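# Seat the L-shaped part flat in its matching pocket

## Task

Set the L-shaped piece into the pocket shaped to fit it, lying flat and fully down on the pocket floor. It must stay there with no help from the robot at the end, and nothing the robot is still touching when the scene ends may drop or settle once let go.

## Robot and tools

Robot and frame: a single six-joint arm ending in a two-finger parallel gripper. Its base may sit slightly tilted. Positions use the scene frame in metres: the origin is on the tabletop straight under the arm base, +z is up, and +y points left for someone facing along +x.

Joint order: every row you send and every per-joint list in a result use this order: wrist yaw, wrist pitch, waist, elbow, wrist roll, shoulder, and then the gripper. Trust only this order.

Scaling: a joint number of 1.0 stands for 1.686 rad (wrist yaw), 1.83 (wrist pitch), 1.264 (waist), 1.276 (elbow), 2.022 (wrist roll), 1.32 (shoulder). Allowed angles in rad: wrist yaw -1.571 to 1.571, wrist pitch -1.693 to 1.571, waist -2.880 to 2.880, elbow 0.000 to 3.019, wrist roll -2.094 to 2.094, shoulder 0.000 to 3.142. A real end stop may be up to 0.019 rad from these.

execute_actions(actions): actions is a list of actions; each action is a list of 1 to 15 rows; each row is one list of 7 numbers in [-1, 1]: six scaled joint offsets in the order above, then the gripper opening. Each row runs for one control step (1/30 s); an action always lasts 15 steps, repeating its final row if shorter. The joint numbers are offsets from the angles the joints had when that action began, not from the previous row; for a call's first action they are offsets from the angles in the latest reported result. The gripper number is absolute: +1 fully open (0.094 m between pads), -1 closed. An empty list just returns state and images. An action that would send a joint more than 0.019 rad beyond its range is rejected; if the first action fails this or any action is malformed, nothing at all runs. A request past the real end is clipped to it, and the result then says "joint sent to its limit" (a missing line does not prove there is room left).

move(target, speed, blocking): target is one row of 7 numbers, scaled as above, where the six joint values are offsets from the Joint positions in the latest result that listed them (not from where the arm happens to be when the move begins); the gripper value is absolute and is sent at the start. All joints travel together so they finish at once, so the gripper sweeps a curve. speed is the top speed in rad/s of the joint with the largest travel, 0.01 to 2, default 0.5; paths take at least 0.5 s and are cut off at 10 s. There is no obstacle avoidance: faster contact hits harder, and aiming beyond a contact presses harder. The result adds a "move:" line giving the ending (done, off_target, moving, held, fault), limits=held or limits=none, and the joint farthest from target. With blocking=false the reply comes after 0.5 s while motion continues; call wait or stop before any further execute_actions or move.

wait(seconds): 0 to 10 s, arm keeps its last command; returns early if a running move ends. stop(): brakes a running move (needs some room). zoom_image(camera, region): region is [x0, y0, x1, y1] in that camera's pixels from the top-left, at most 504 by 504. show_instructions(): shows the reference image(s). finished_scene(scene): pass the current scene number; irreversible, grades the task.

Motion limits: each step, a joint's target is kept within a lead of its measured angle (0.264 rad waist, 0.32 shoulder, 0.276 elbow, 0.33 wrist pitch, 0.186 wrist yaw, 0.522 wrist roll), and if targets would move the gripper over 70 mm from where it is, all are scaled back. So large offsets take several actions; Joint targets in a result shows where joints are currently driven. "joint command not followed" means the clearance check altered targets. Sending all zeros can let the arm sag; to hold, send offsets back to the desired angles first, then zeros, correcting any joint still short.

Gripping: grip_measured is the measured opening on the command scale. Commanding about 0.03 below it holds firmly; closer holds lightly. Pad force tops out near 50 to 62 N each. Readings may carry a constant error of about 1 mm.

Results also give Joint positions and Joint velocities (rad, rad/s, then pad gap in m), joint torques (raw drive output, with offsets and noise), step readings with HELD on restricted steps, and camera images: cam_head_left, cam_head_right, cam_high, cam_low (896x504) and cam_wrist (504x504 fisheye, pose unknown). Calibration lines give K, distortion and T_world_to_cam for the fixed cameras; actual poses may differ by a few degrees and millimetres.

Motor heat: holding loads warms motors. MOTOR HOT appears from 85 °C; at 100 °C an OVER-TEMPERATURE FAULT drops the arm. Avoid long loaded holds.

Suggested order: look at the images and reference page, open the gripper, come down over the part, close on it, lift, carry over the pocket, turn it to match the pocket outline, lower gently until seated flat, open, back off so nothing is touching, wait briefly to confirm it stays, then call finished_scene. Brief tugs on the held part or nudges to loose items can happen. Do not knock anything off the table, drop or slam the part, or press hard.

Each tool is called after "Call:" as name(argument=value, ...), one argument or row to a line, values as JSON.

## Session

Call:
execute_actions(
  actions=[],
)

Call:
show_instructions(
)

Scene clock: 0.00 s.
grip_measured=+1.000
Joint names: [wrist yaw, wrist pitch, waist, elbow, wrist roll, shoulder]
Joint positions: [ 0.41  -0.893  0.44   1.412 -2.079  1.434  0.094]
Joint velocities: [-0.022 -0.012  0.005 -0.012  0.022 -0.024  0.   ]
Joint torques (N m, as the arm reports them, + toward a larger angle): no reading
Joint targets: [0.410 -0.892 0.443 1.435 -2.079 1.425]

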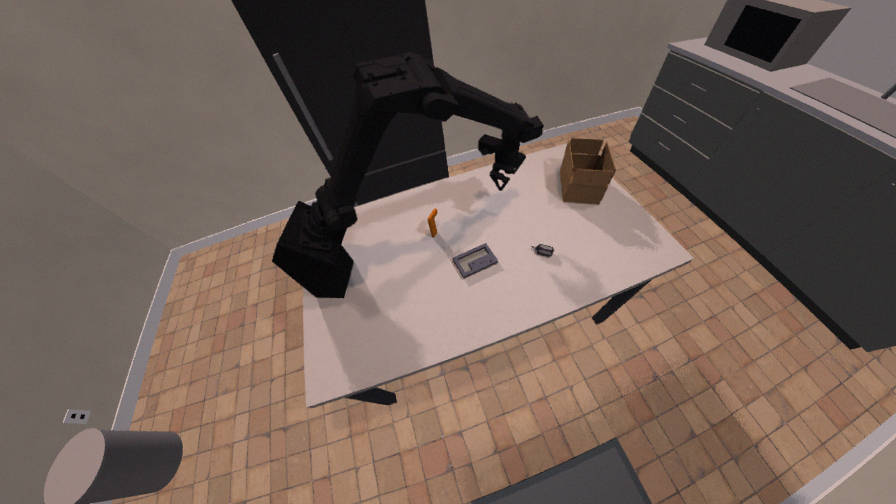

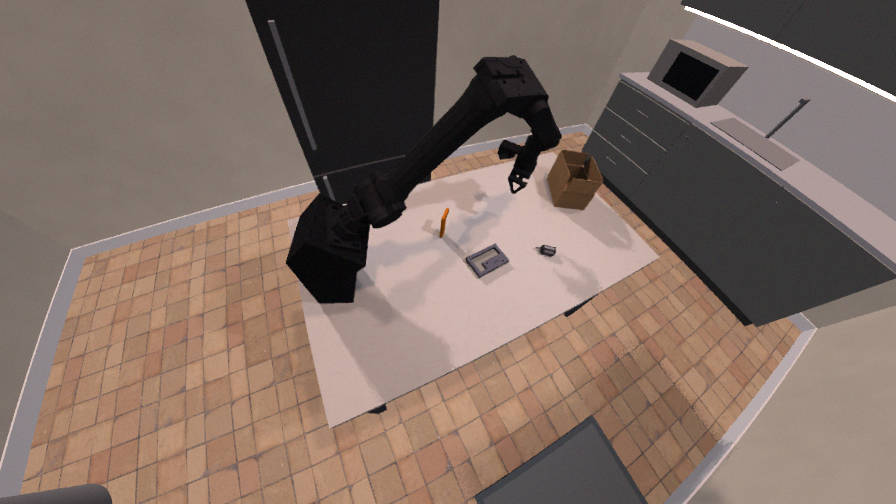

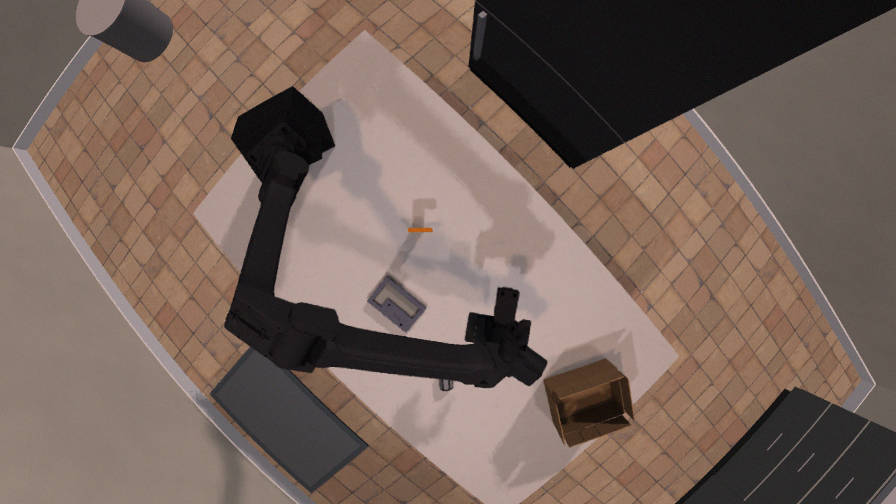

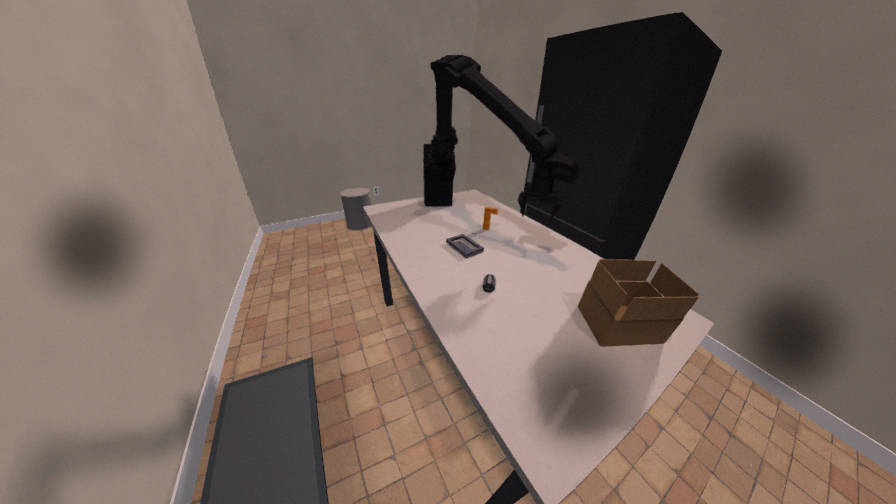

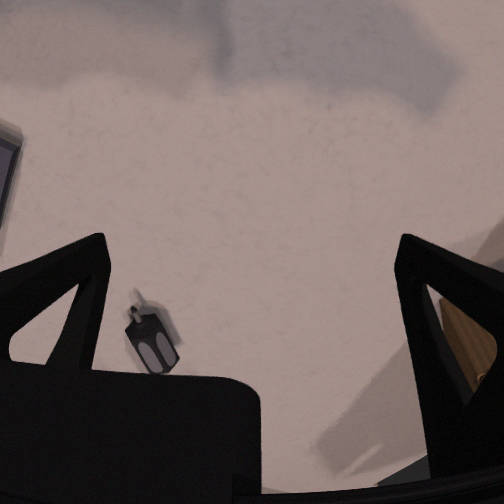

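Reference images for this scene: L-shaped part and pocket tray page 1.

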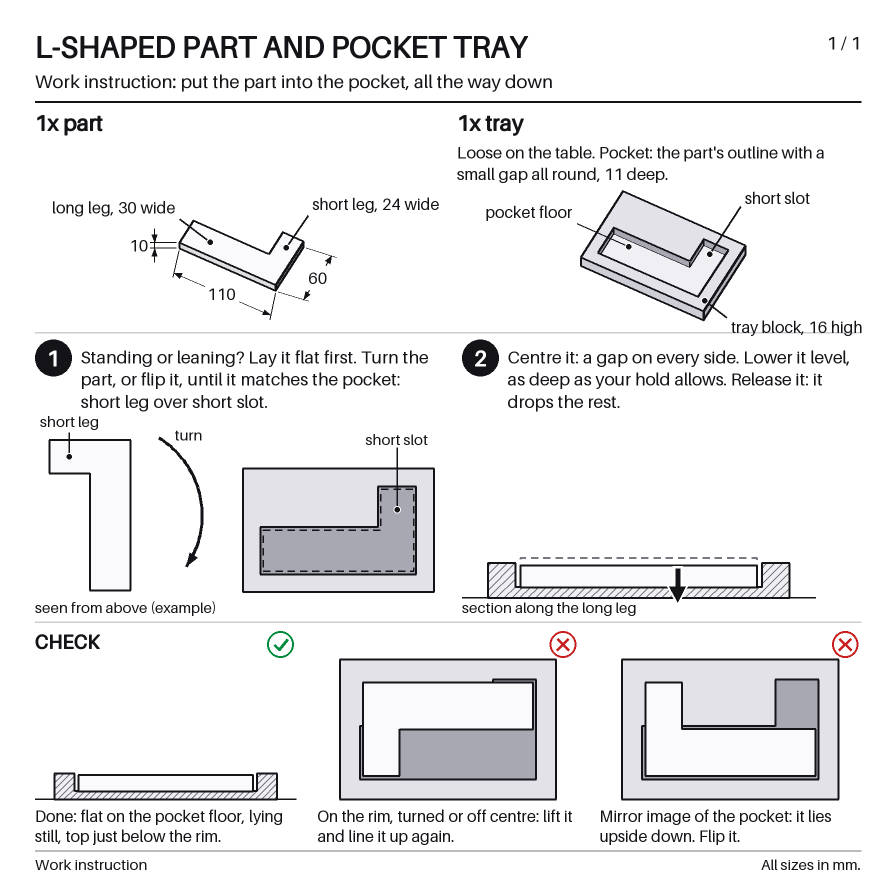

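Call:
zoom_image(
  camera="cam_high",
  region=[350, 190, 470, 350],
)

Call:
zoom_image(
  camera="cam_head_left",
  region=[400, 190, 520, 290],
)

Call:
zoom_image(
  camera="cam_low",
  region=[430, 190, 530, 270],
)

Region (350, 190, 470, 350) of cam_high's 896x504 image, scaled by 3.150, with more detail than that image has; it fills the left 378 columns of this view, and the rest is white.

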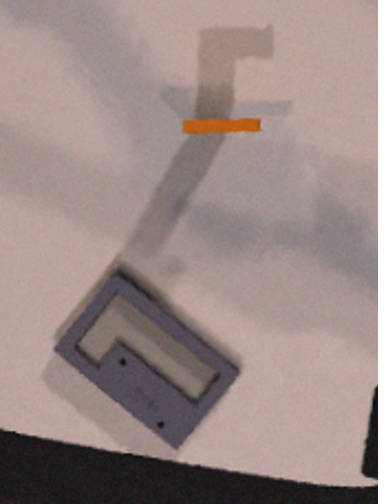

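Region (400, 190, 520, 290) of cam_head_left's 896x504 image, scaled by 4.200, with more detail than that image has.

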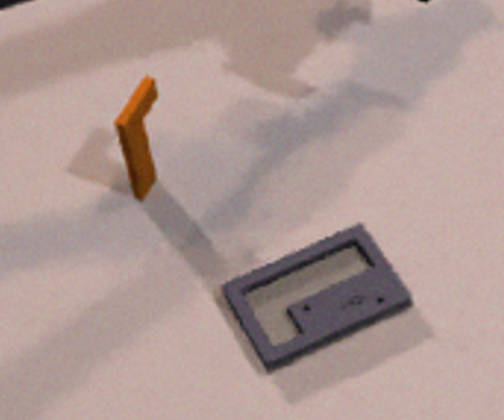

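Region (430, 190, 530, 270) of cam_low's 896x504 image, scaled by 5.040, with more detail than that image has; it fills the top 403 rows of this view, and the rest is white.

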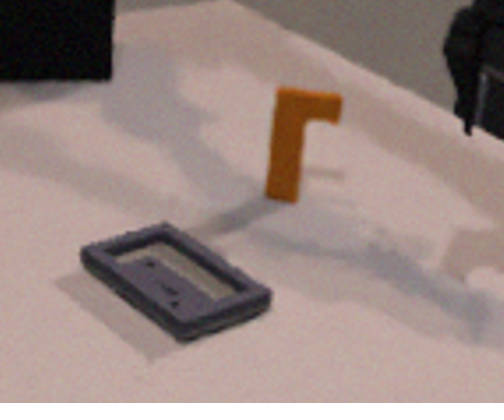

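Call:
move(
  target=[0.429,0.234,0.501,-0.708,1.0,0.03,0.3],
  speed=1.1,
)

Scene clock: 23.77 s.
grip_measured=+0.302
Joint names: [wrist yaw, wrist pitch, waist, elbow, wrist roll, shoulder]
Joint positions: [ 1.13  -0.477  1.056  0.503 -0.074  1.466  0.061]
Joint velocities: [-0.051 -0.002 -0.005  0.002 -0.037 -0.005 -0.001]
Joint torques (N m, as the arm reports them, + toward a larger angle): [ 0.49  0.62  5.93  3.15  0.17 -5.41]
Joint targets: [1.133 -0.465 1.073 0.508 -0.057 1.473]
move: done; limits=none; farthest joint: the waist, 0.017 radians from its target (0.633 radians at the start)

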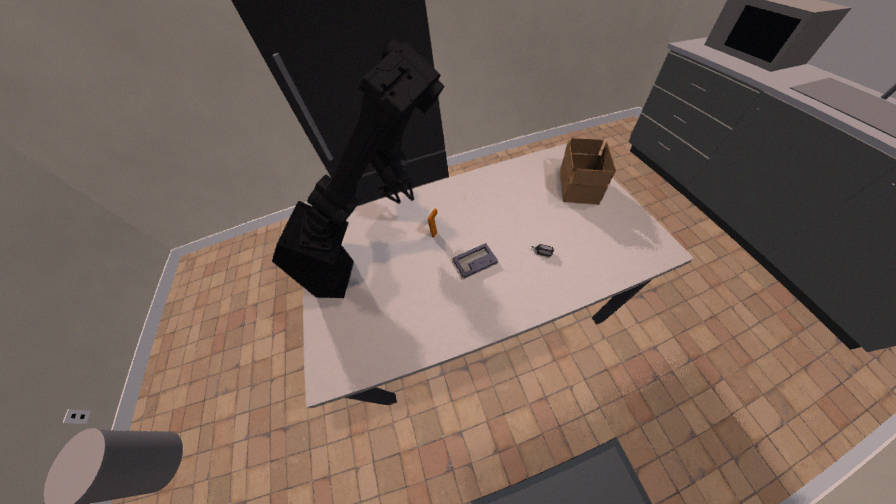

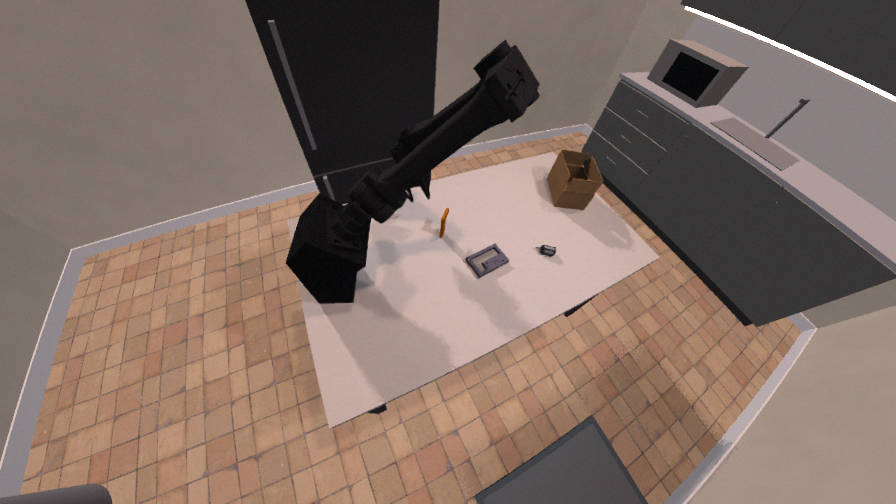

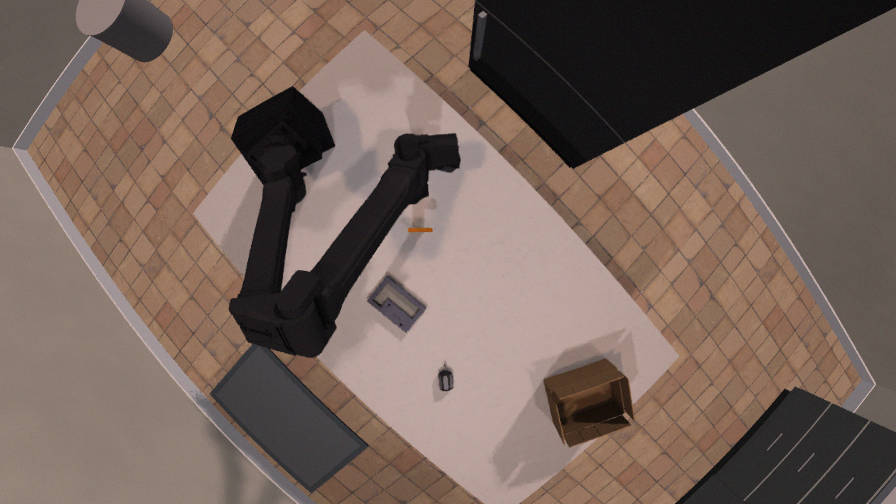

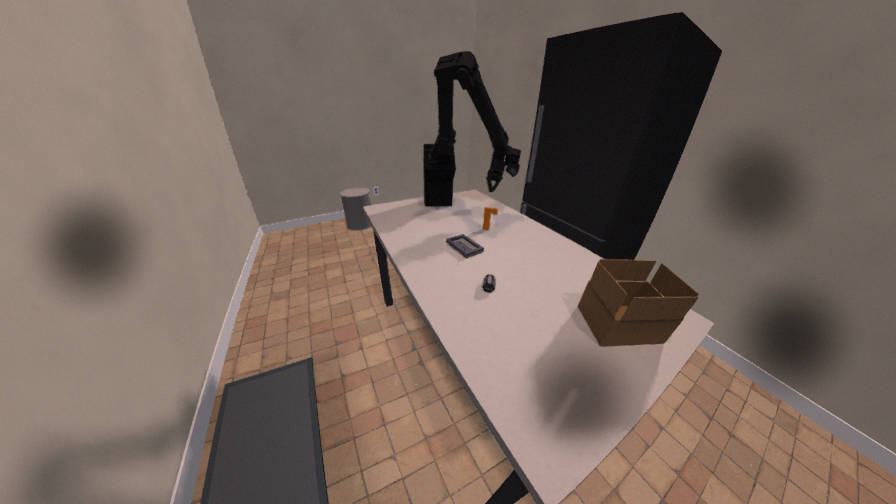

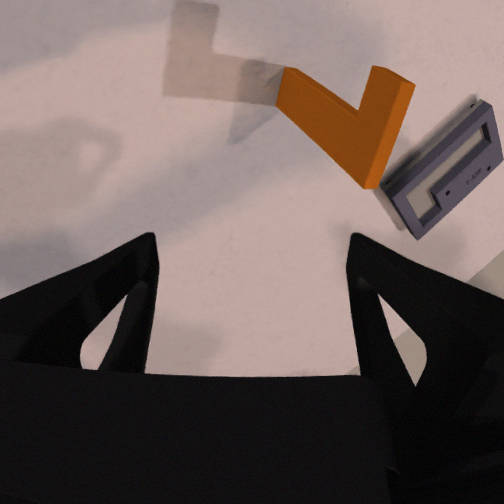

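Call:
move(
  target=[0.1179,1.0,-0.2101,-0.0888,0.246,0.4074,0.3],
  speed=0.9,
)

Scene clock: 27.10 s.
grip_measured=+0.302
Joint names: [wrist yaw, wrist pitch, waist, elbow, wrist roll, shoulder]
Joint positions: [1.325 1.335 0.805 0.406 0.407 1.997 0.061]
Joint velocities: [-0.066  0.002 -0.005  0.002 -0.037 -0.015 -0.   ]
Joint torques (N m, as the arm reports them, + toward a larger angle): [ 0.49  1.63  4.28 -4.    0.15 -7.13]
Joint targets: [1.329 1.353 0.791 0.390 0.423 2.004]
move: done; limits=none; farthest joint: the wrist pitch, 0.018 radians from its target (1.830 radians at the start)

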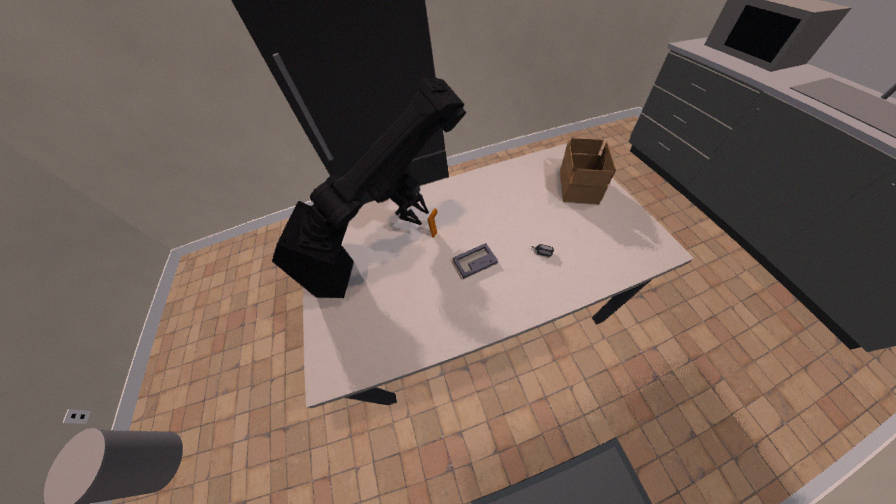

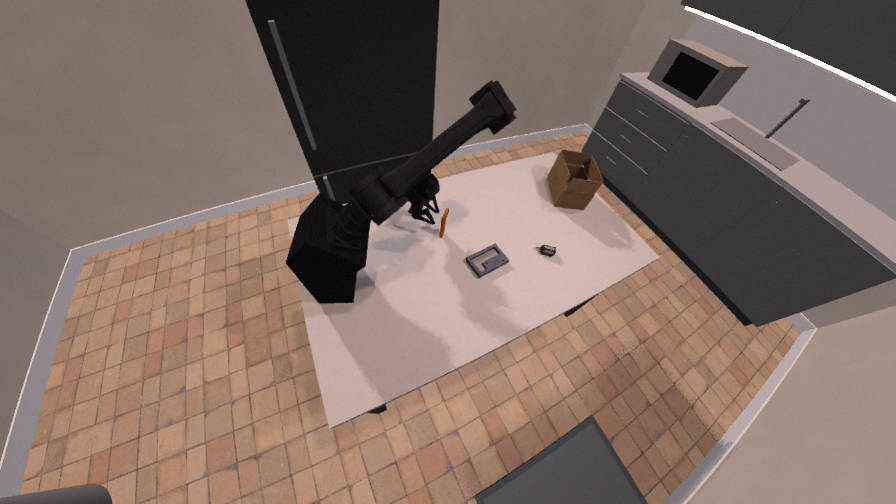

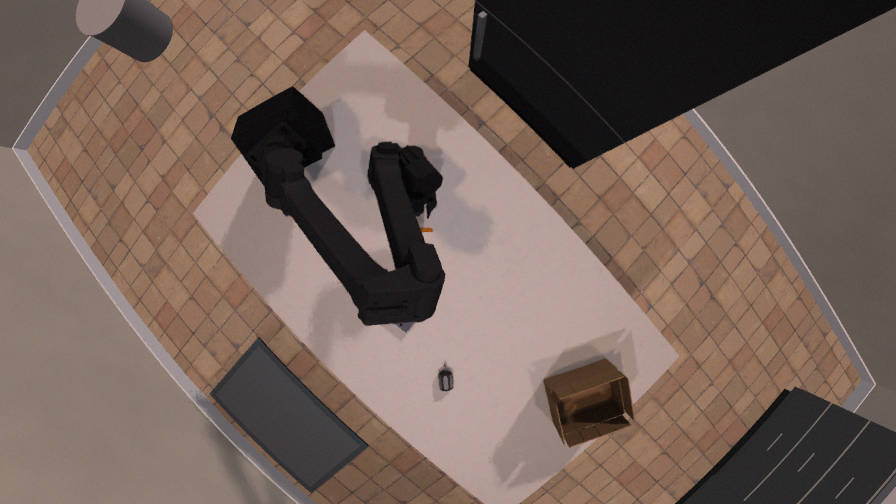

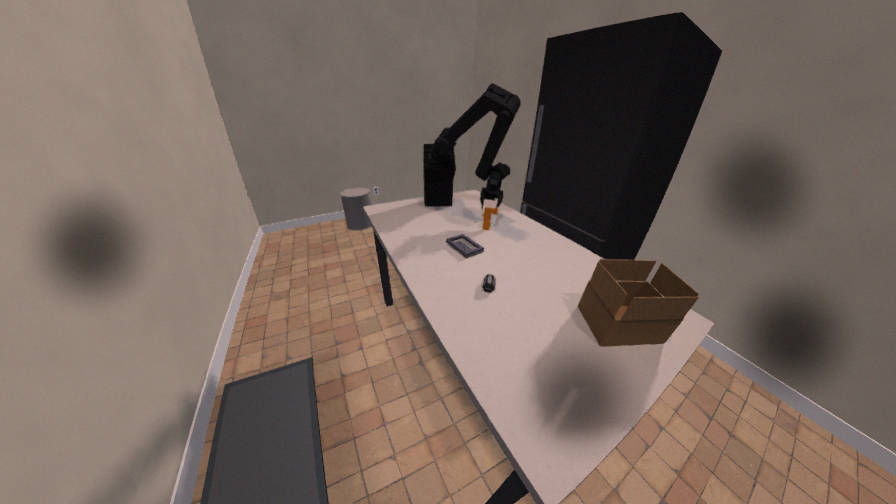

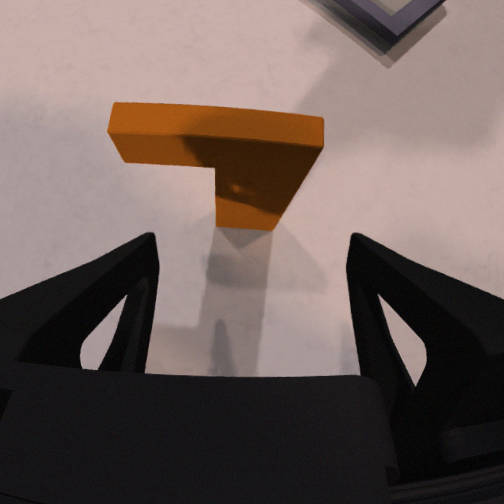

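Call:
move(
  target=[-0.058,0.046,-0.0864,0.0205,0.036,0.034,0.3],
  speed=0.2,
)

Call:
zoom_image(
  camera="cam_head_left",
  region=[380, 170, 470, 250],
)

Scene clock: 31.53 s.
grip_measured=+0.302
Joint names: [wrist yaw, wrist pitch, waist, elbow, wrist roll, shoulder]
Joint positions: [1.23  1.402 0.708 0.43  0.464 2.033 0.061]
Joint velocities: [-0.066 -0.017 -0.015 -0.002  0.066  0.005  0.   ]
Joint torques (N m, as the arm reports them, + toward a larger angle): [ 0.16  1.7   4.27 -2.99  0.15 -7.23]
Joint targets: [1.227 1.420 0.696 0.432 0.480 2.042]
move: done; limits=none; farthest joint: the wrist pitch, 0.017 radians from its target (0.084 radians at the start)

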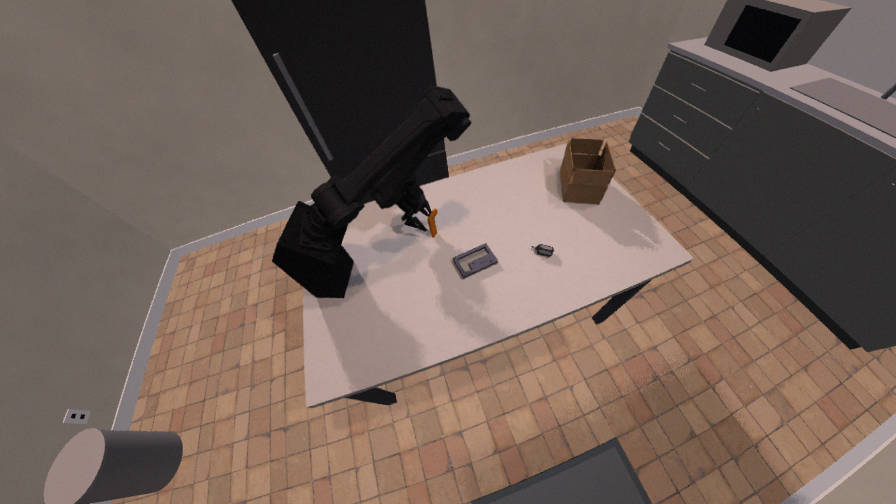

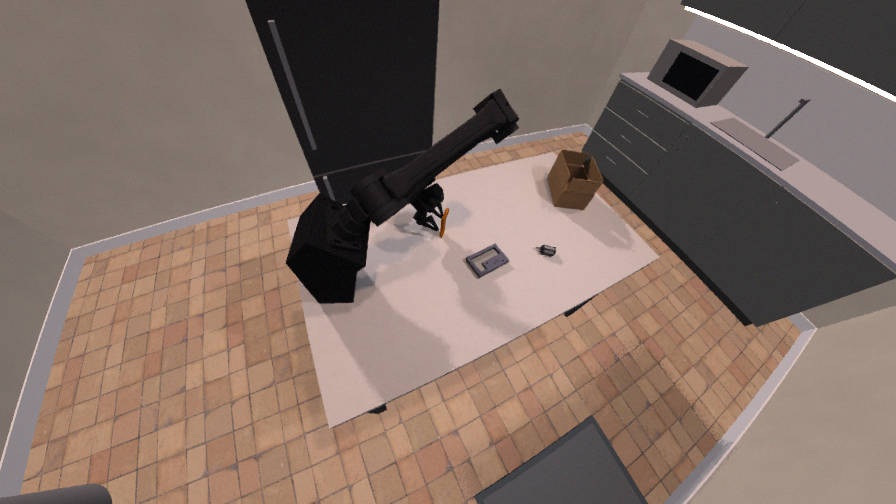

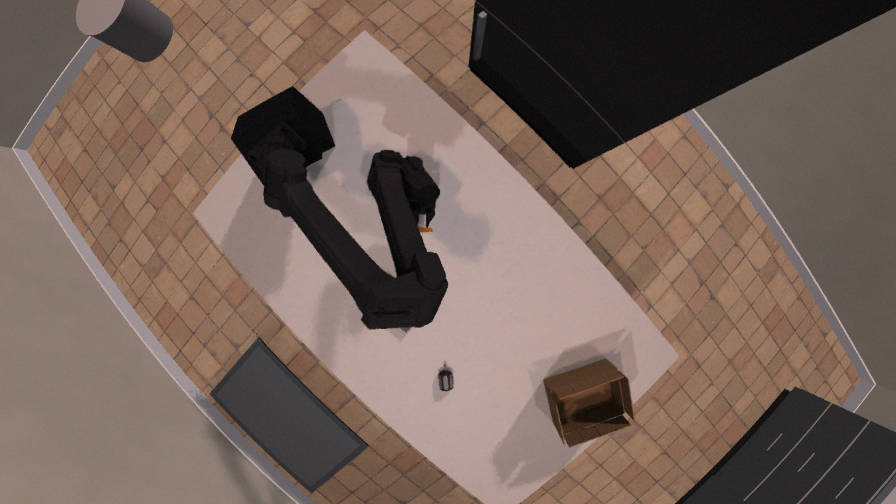

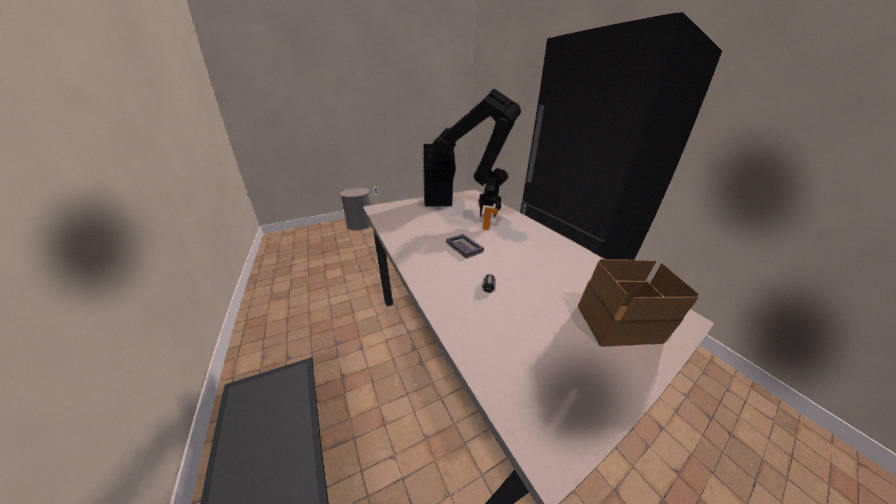

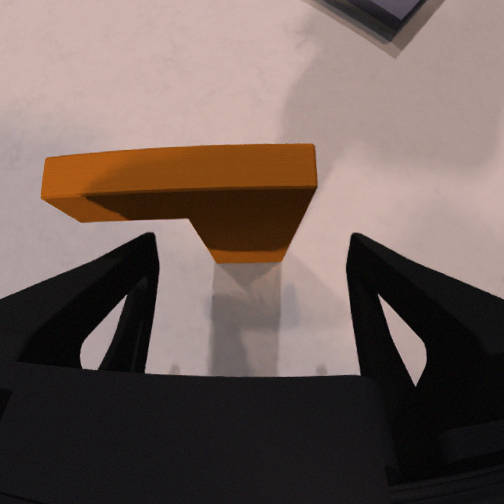

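Region (380, 170, 470, 250) of cam_head_left's 896x504 image, scaled by 5.600, with more detail than that image has.

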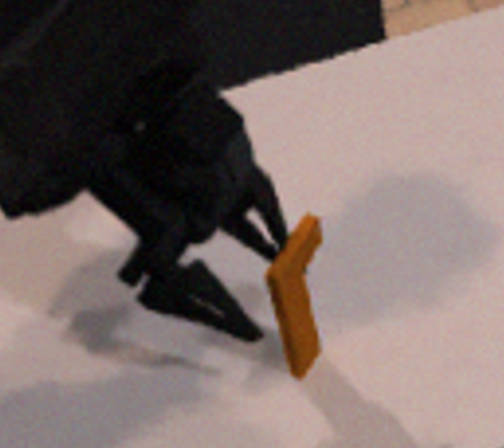

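Call:
move(
  target=[-0.0281,0.0248,-0.0453,0.0157,-0.0226,0.0163,0.1],
  speed=0.12,
)

Call:
zoom_image(
  camera="cam_head_left",
  region=[380, 170, 470, 250],
)

Call:
zoom_image(
  camera="cam_head_right",
  region=[400, 170, 490, 250],
)

Scene clock: 34.23 s.
grip_measured=+0.102
Joint names: [wrist yaw, wrist pitch, waist, elbow, wrist roll, shoulder]
Joint positions: [1.186 1.43  0.664 0.449 0.435 2.044 0.052]
Joint velocities: [-0.022 -0.022 -0.005 -0.002  0.007 -0.005 -0.   ]
Joint torques (N m, as the arm reports them, + toward a larger angle): [ 0.14  1.75  4.09 -3.16 -0.17 -7.29]
Joint targets: [1.183 1.448 0.651 0.450 0.419 2.054]
move: done; limits=none; farthest joint: the wrist pitch, 0.018 radians from its target (0.045 radians at the start)

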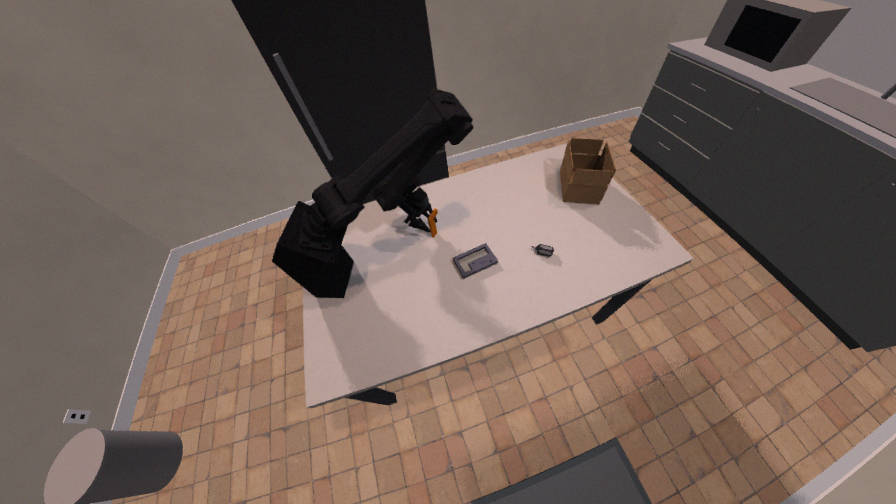

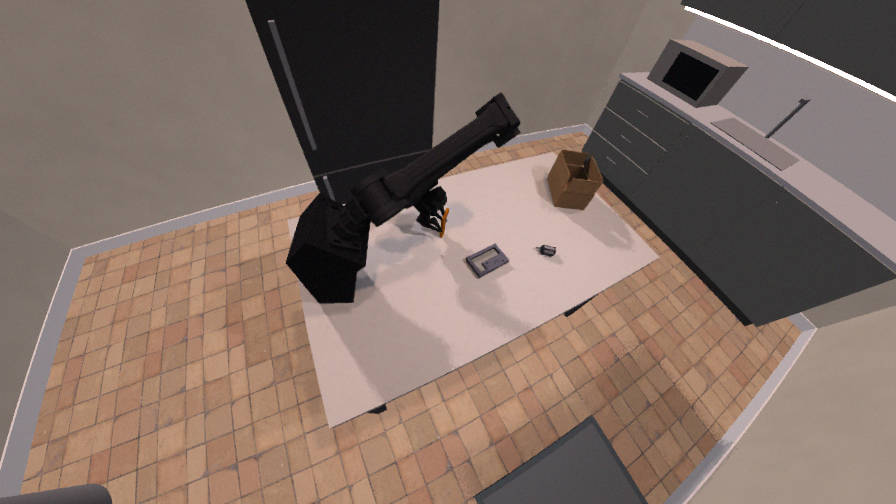

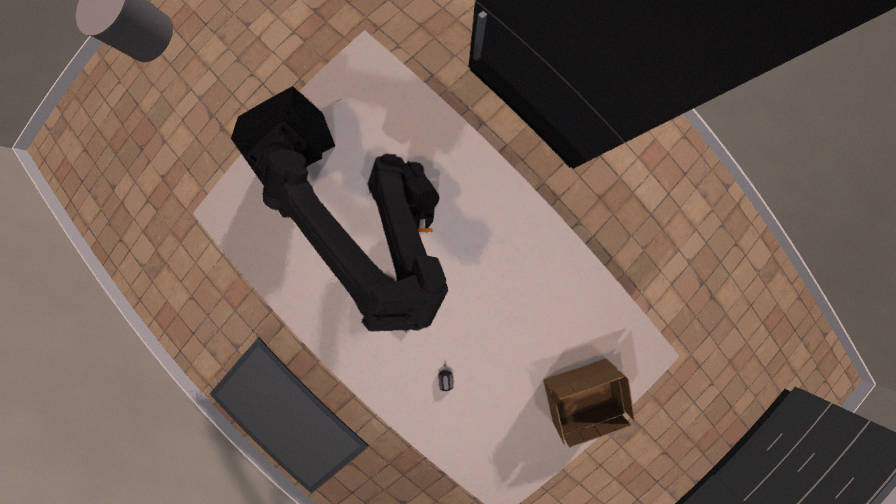

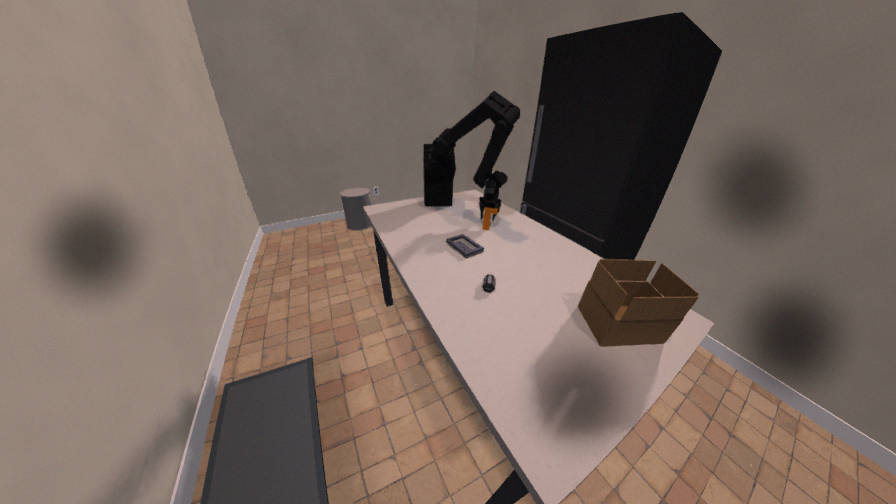

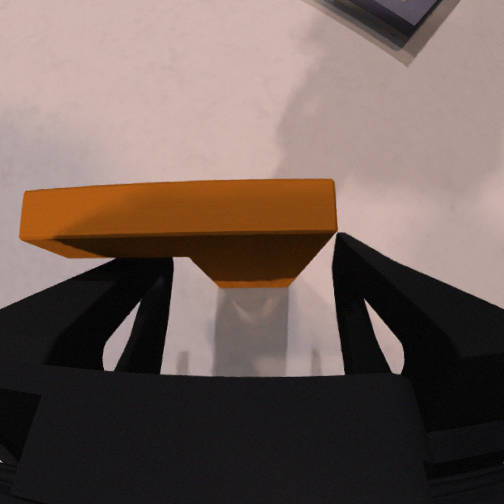

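Region (380, 170, 470, 250) of cam_head_left's 896x504 image, scaled by 5.600, with more detail than that image has.

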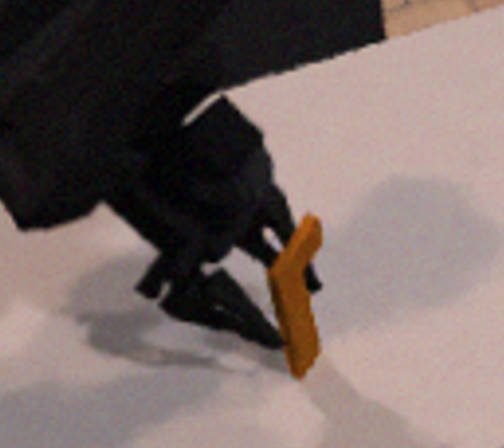

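Region (400, 170, 490, 250) of cam_head_right's 896x504 image, scaled by 5.600, with more detail than that image has.

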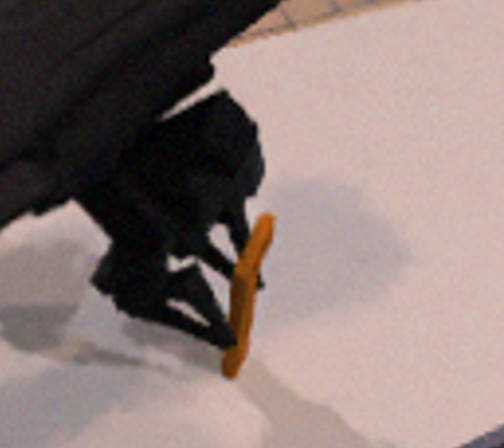

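Call:
execute_actions(
  actions=[
    [[-0.0018,0.0098,-0.0103,0.0008,-0.0079,0.0076,0.0],[-0.0018,0.0098,-0.0103,0.0008,-0.0079,0.0076,-0.1],[-0.0018,0.0098,-0.0103,0.0008,-0.0079,0.0076,-0.18],[-0.0018,0.0098,-0.0103,0.0008,-0.0079,0.0076,-0.24],[-0.0018,0.0098,-0.0103,0.0008,-0.0079,0.0076,-0.28],[-0.0018,0.0098,-0.0103,0.0008,-0.0079,0.0076,-0.31],[-0.0018,0.0098,-0.0103,0.0008,-0.0079,0.0076,-0.33],[-0.0018,0.0098,-0.0103,0.0008,-0.0079,0.0076,-0.35],[-0.0018,0.0098,-0.0103,0.0008,-0.0079,0.0076,-0.36],[-0.0018,0.0098,-0.0103,0.0008,-0.0079,0.0076,-0.37],[-0.0018,0.0098,-0.0103,0.0008,-0.0079,0.0076,-0.38],[-0.0018,0.0098,-0.0103,0.0008,-0.0079,0.0076,-0.39],[-0.0018,0.0098,-0.0103,0.0008,-0.0079,0.0076,-0.40],[-0.0018,0.0098,-0.0103,0.0008,-0.0079,0.0076,-0.41]],
  ],
)

Call:
zoom_image(
  camera="cam_head_right",
  region=[400, 170, 490, 250],
)

Scene clock: 36.20 s.
grip_measured=-0.367
Joint names: [wrist yaw, wrist pitch, waist, elbow, wrist roll, shoulder]
Joint positions: [1.186 1.43  0.664 0.449 0.434 2.044 0.03 ]
Joint velocities: [-0.051 -0.007 -0.005 -0.007  0.007  0.005  0.   ]
Joint torques (N m, as the arm reports them, + toward a larger angle): [ 0.15  1.76  4.06 -3.23 -0.16 -7.34]
Joint targets: [1.183 1.448 0.651 0.450 0.419 2.054]
Step readings (joint positions):
0: [1.186 1.430 0.664 0.449 0.434 2.044]
1: [1.186 1.430 0.664 0.449 0.434 2.044]
2: [1.186 1.430 0.664 0.449 0.434 2.044]
4: [1.186 1.430 0.664 0.449 0.434 2.044]
8: [1.186 1.430 0.664 0.449 0.434 2.044]
15: Joint positions above

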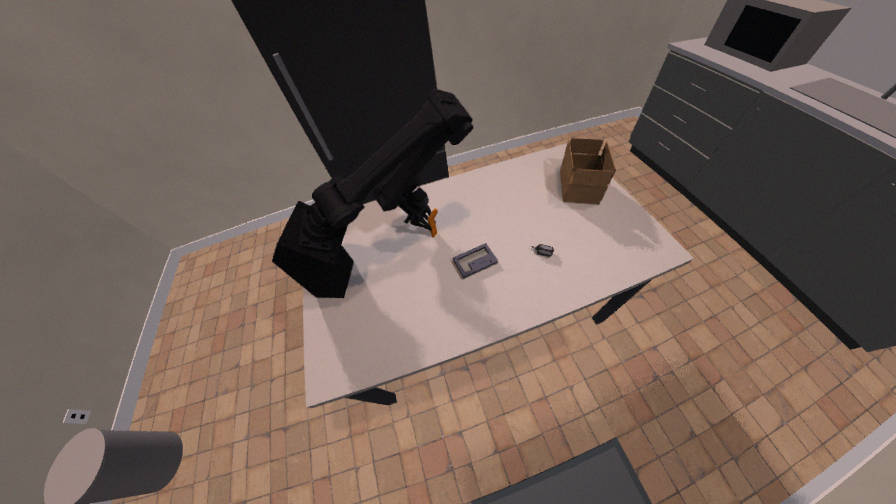

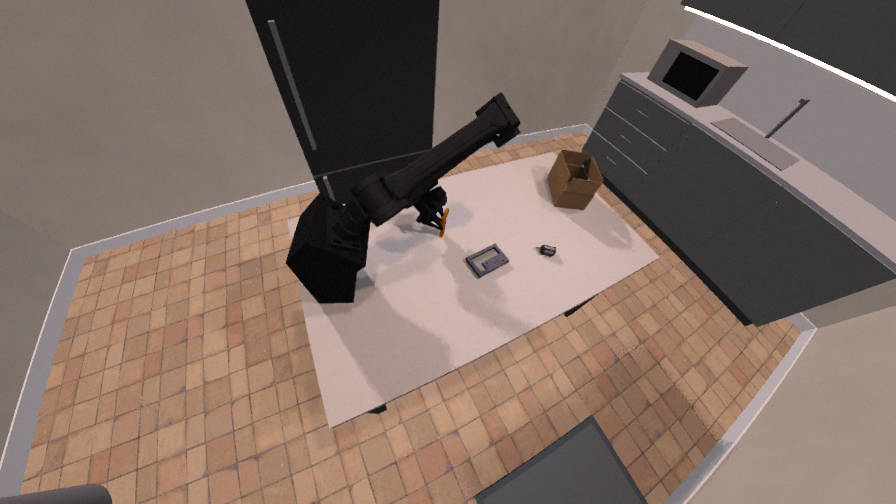

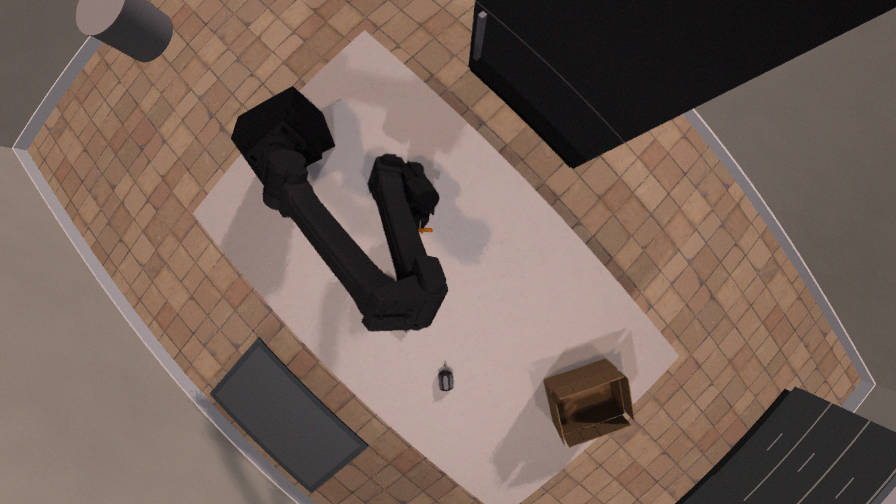

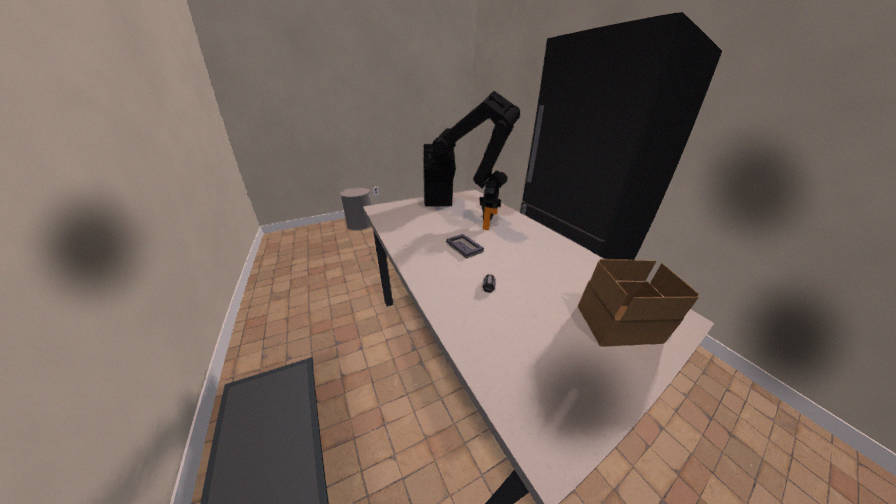

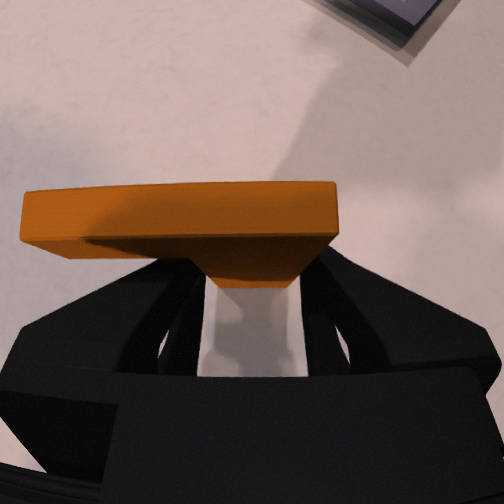

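Region (400, 170, 490, 250) of cam_head_right's 896x504 image, scaled by 5.600, with more detail than that image has.

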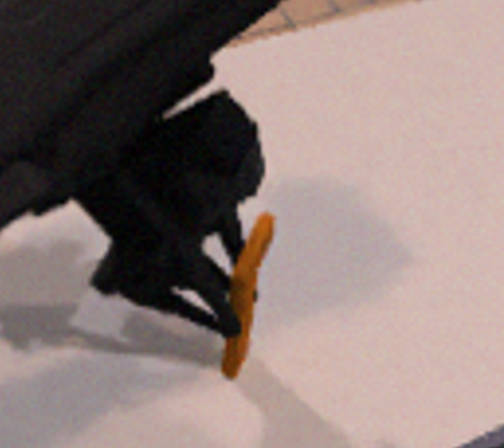

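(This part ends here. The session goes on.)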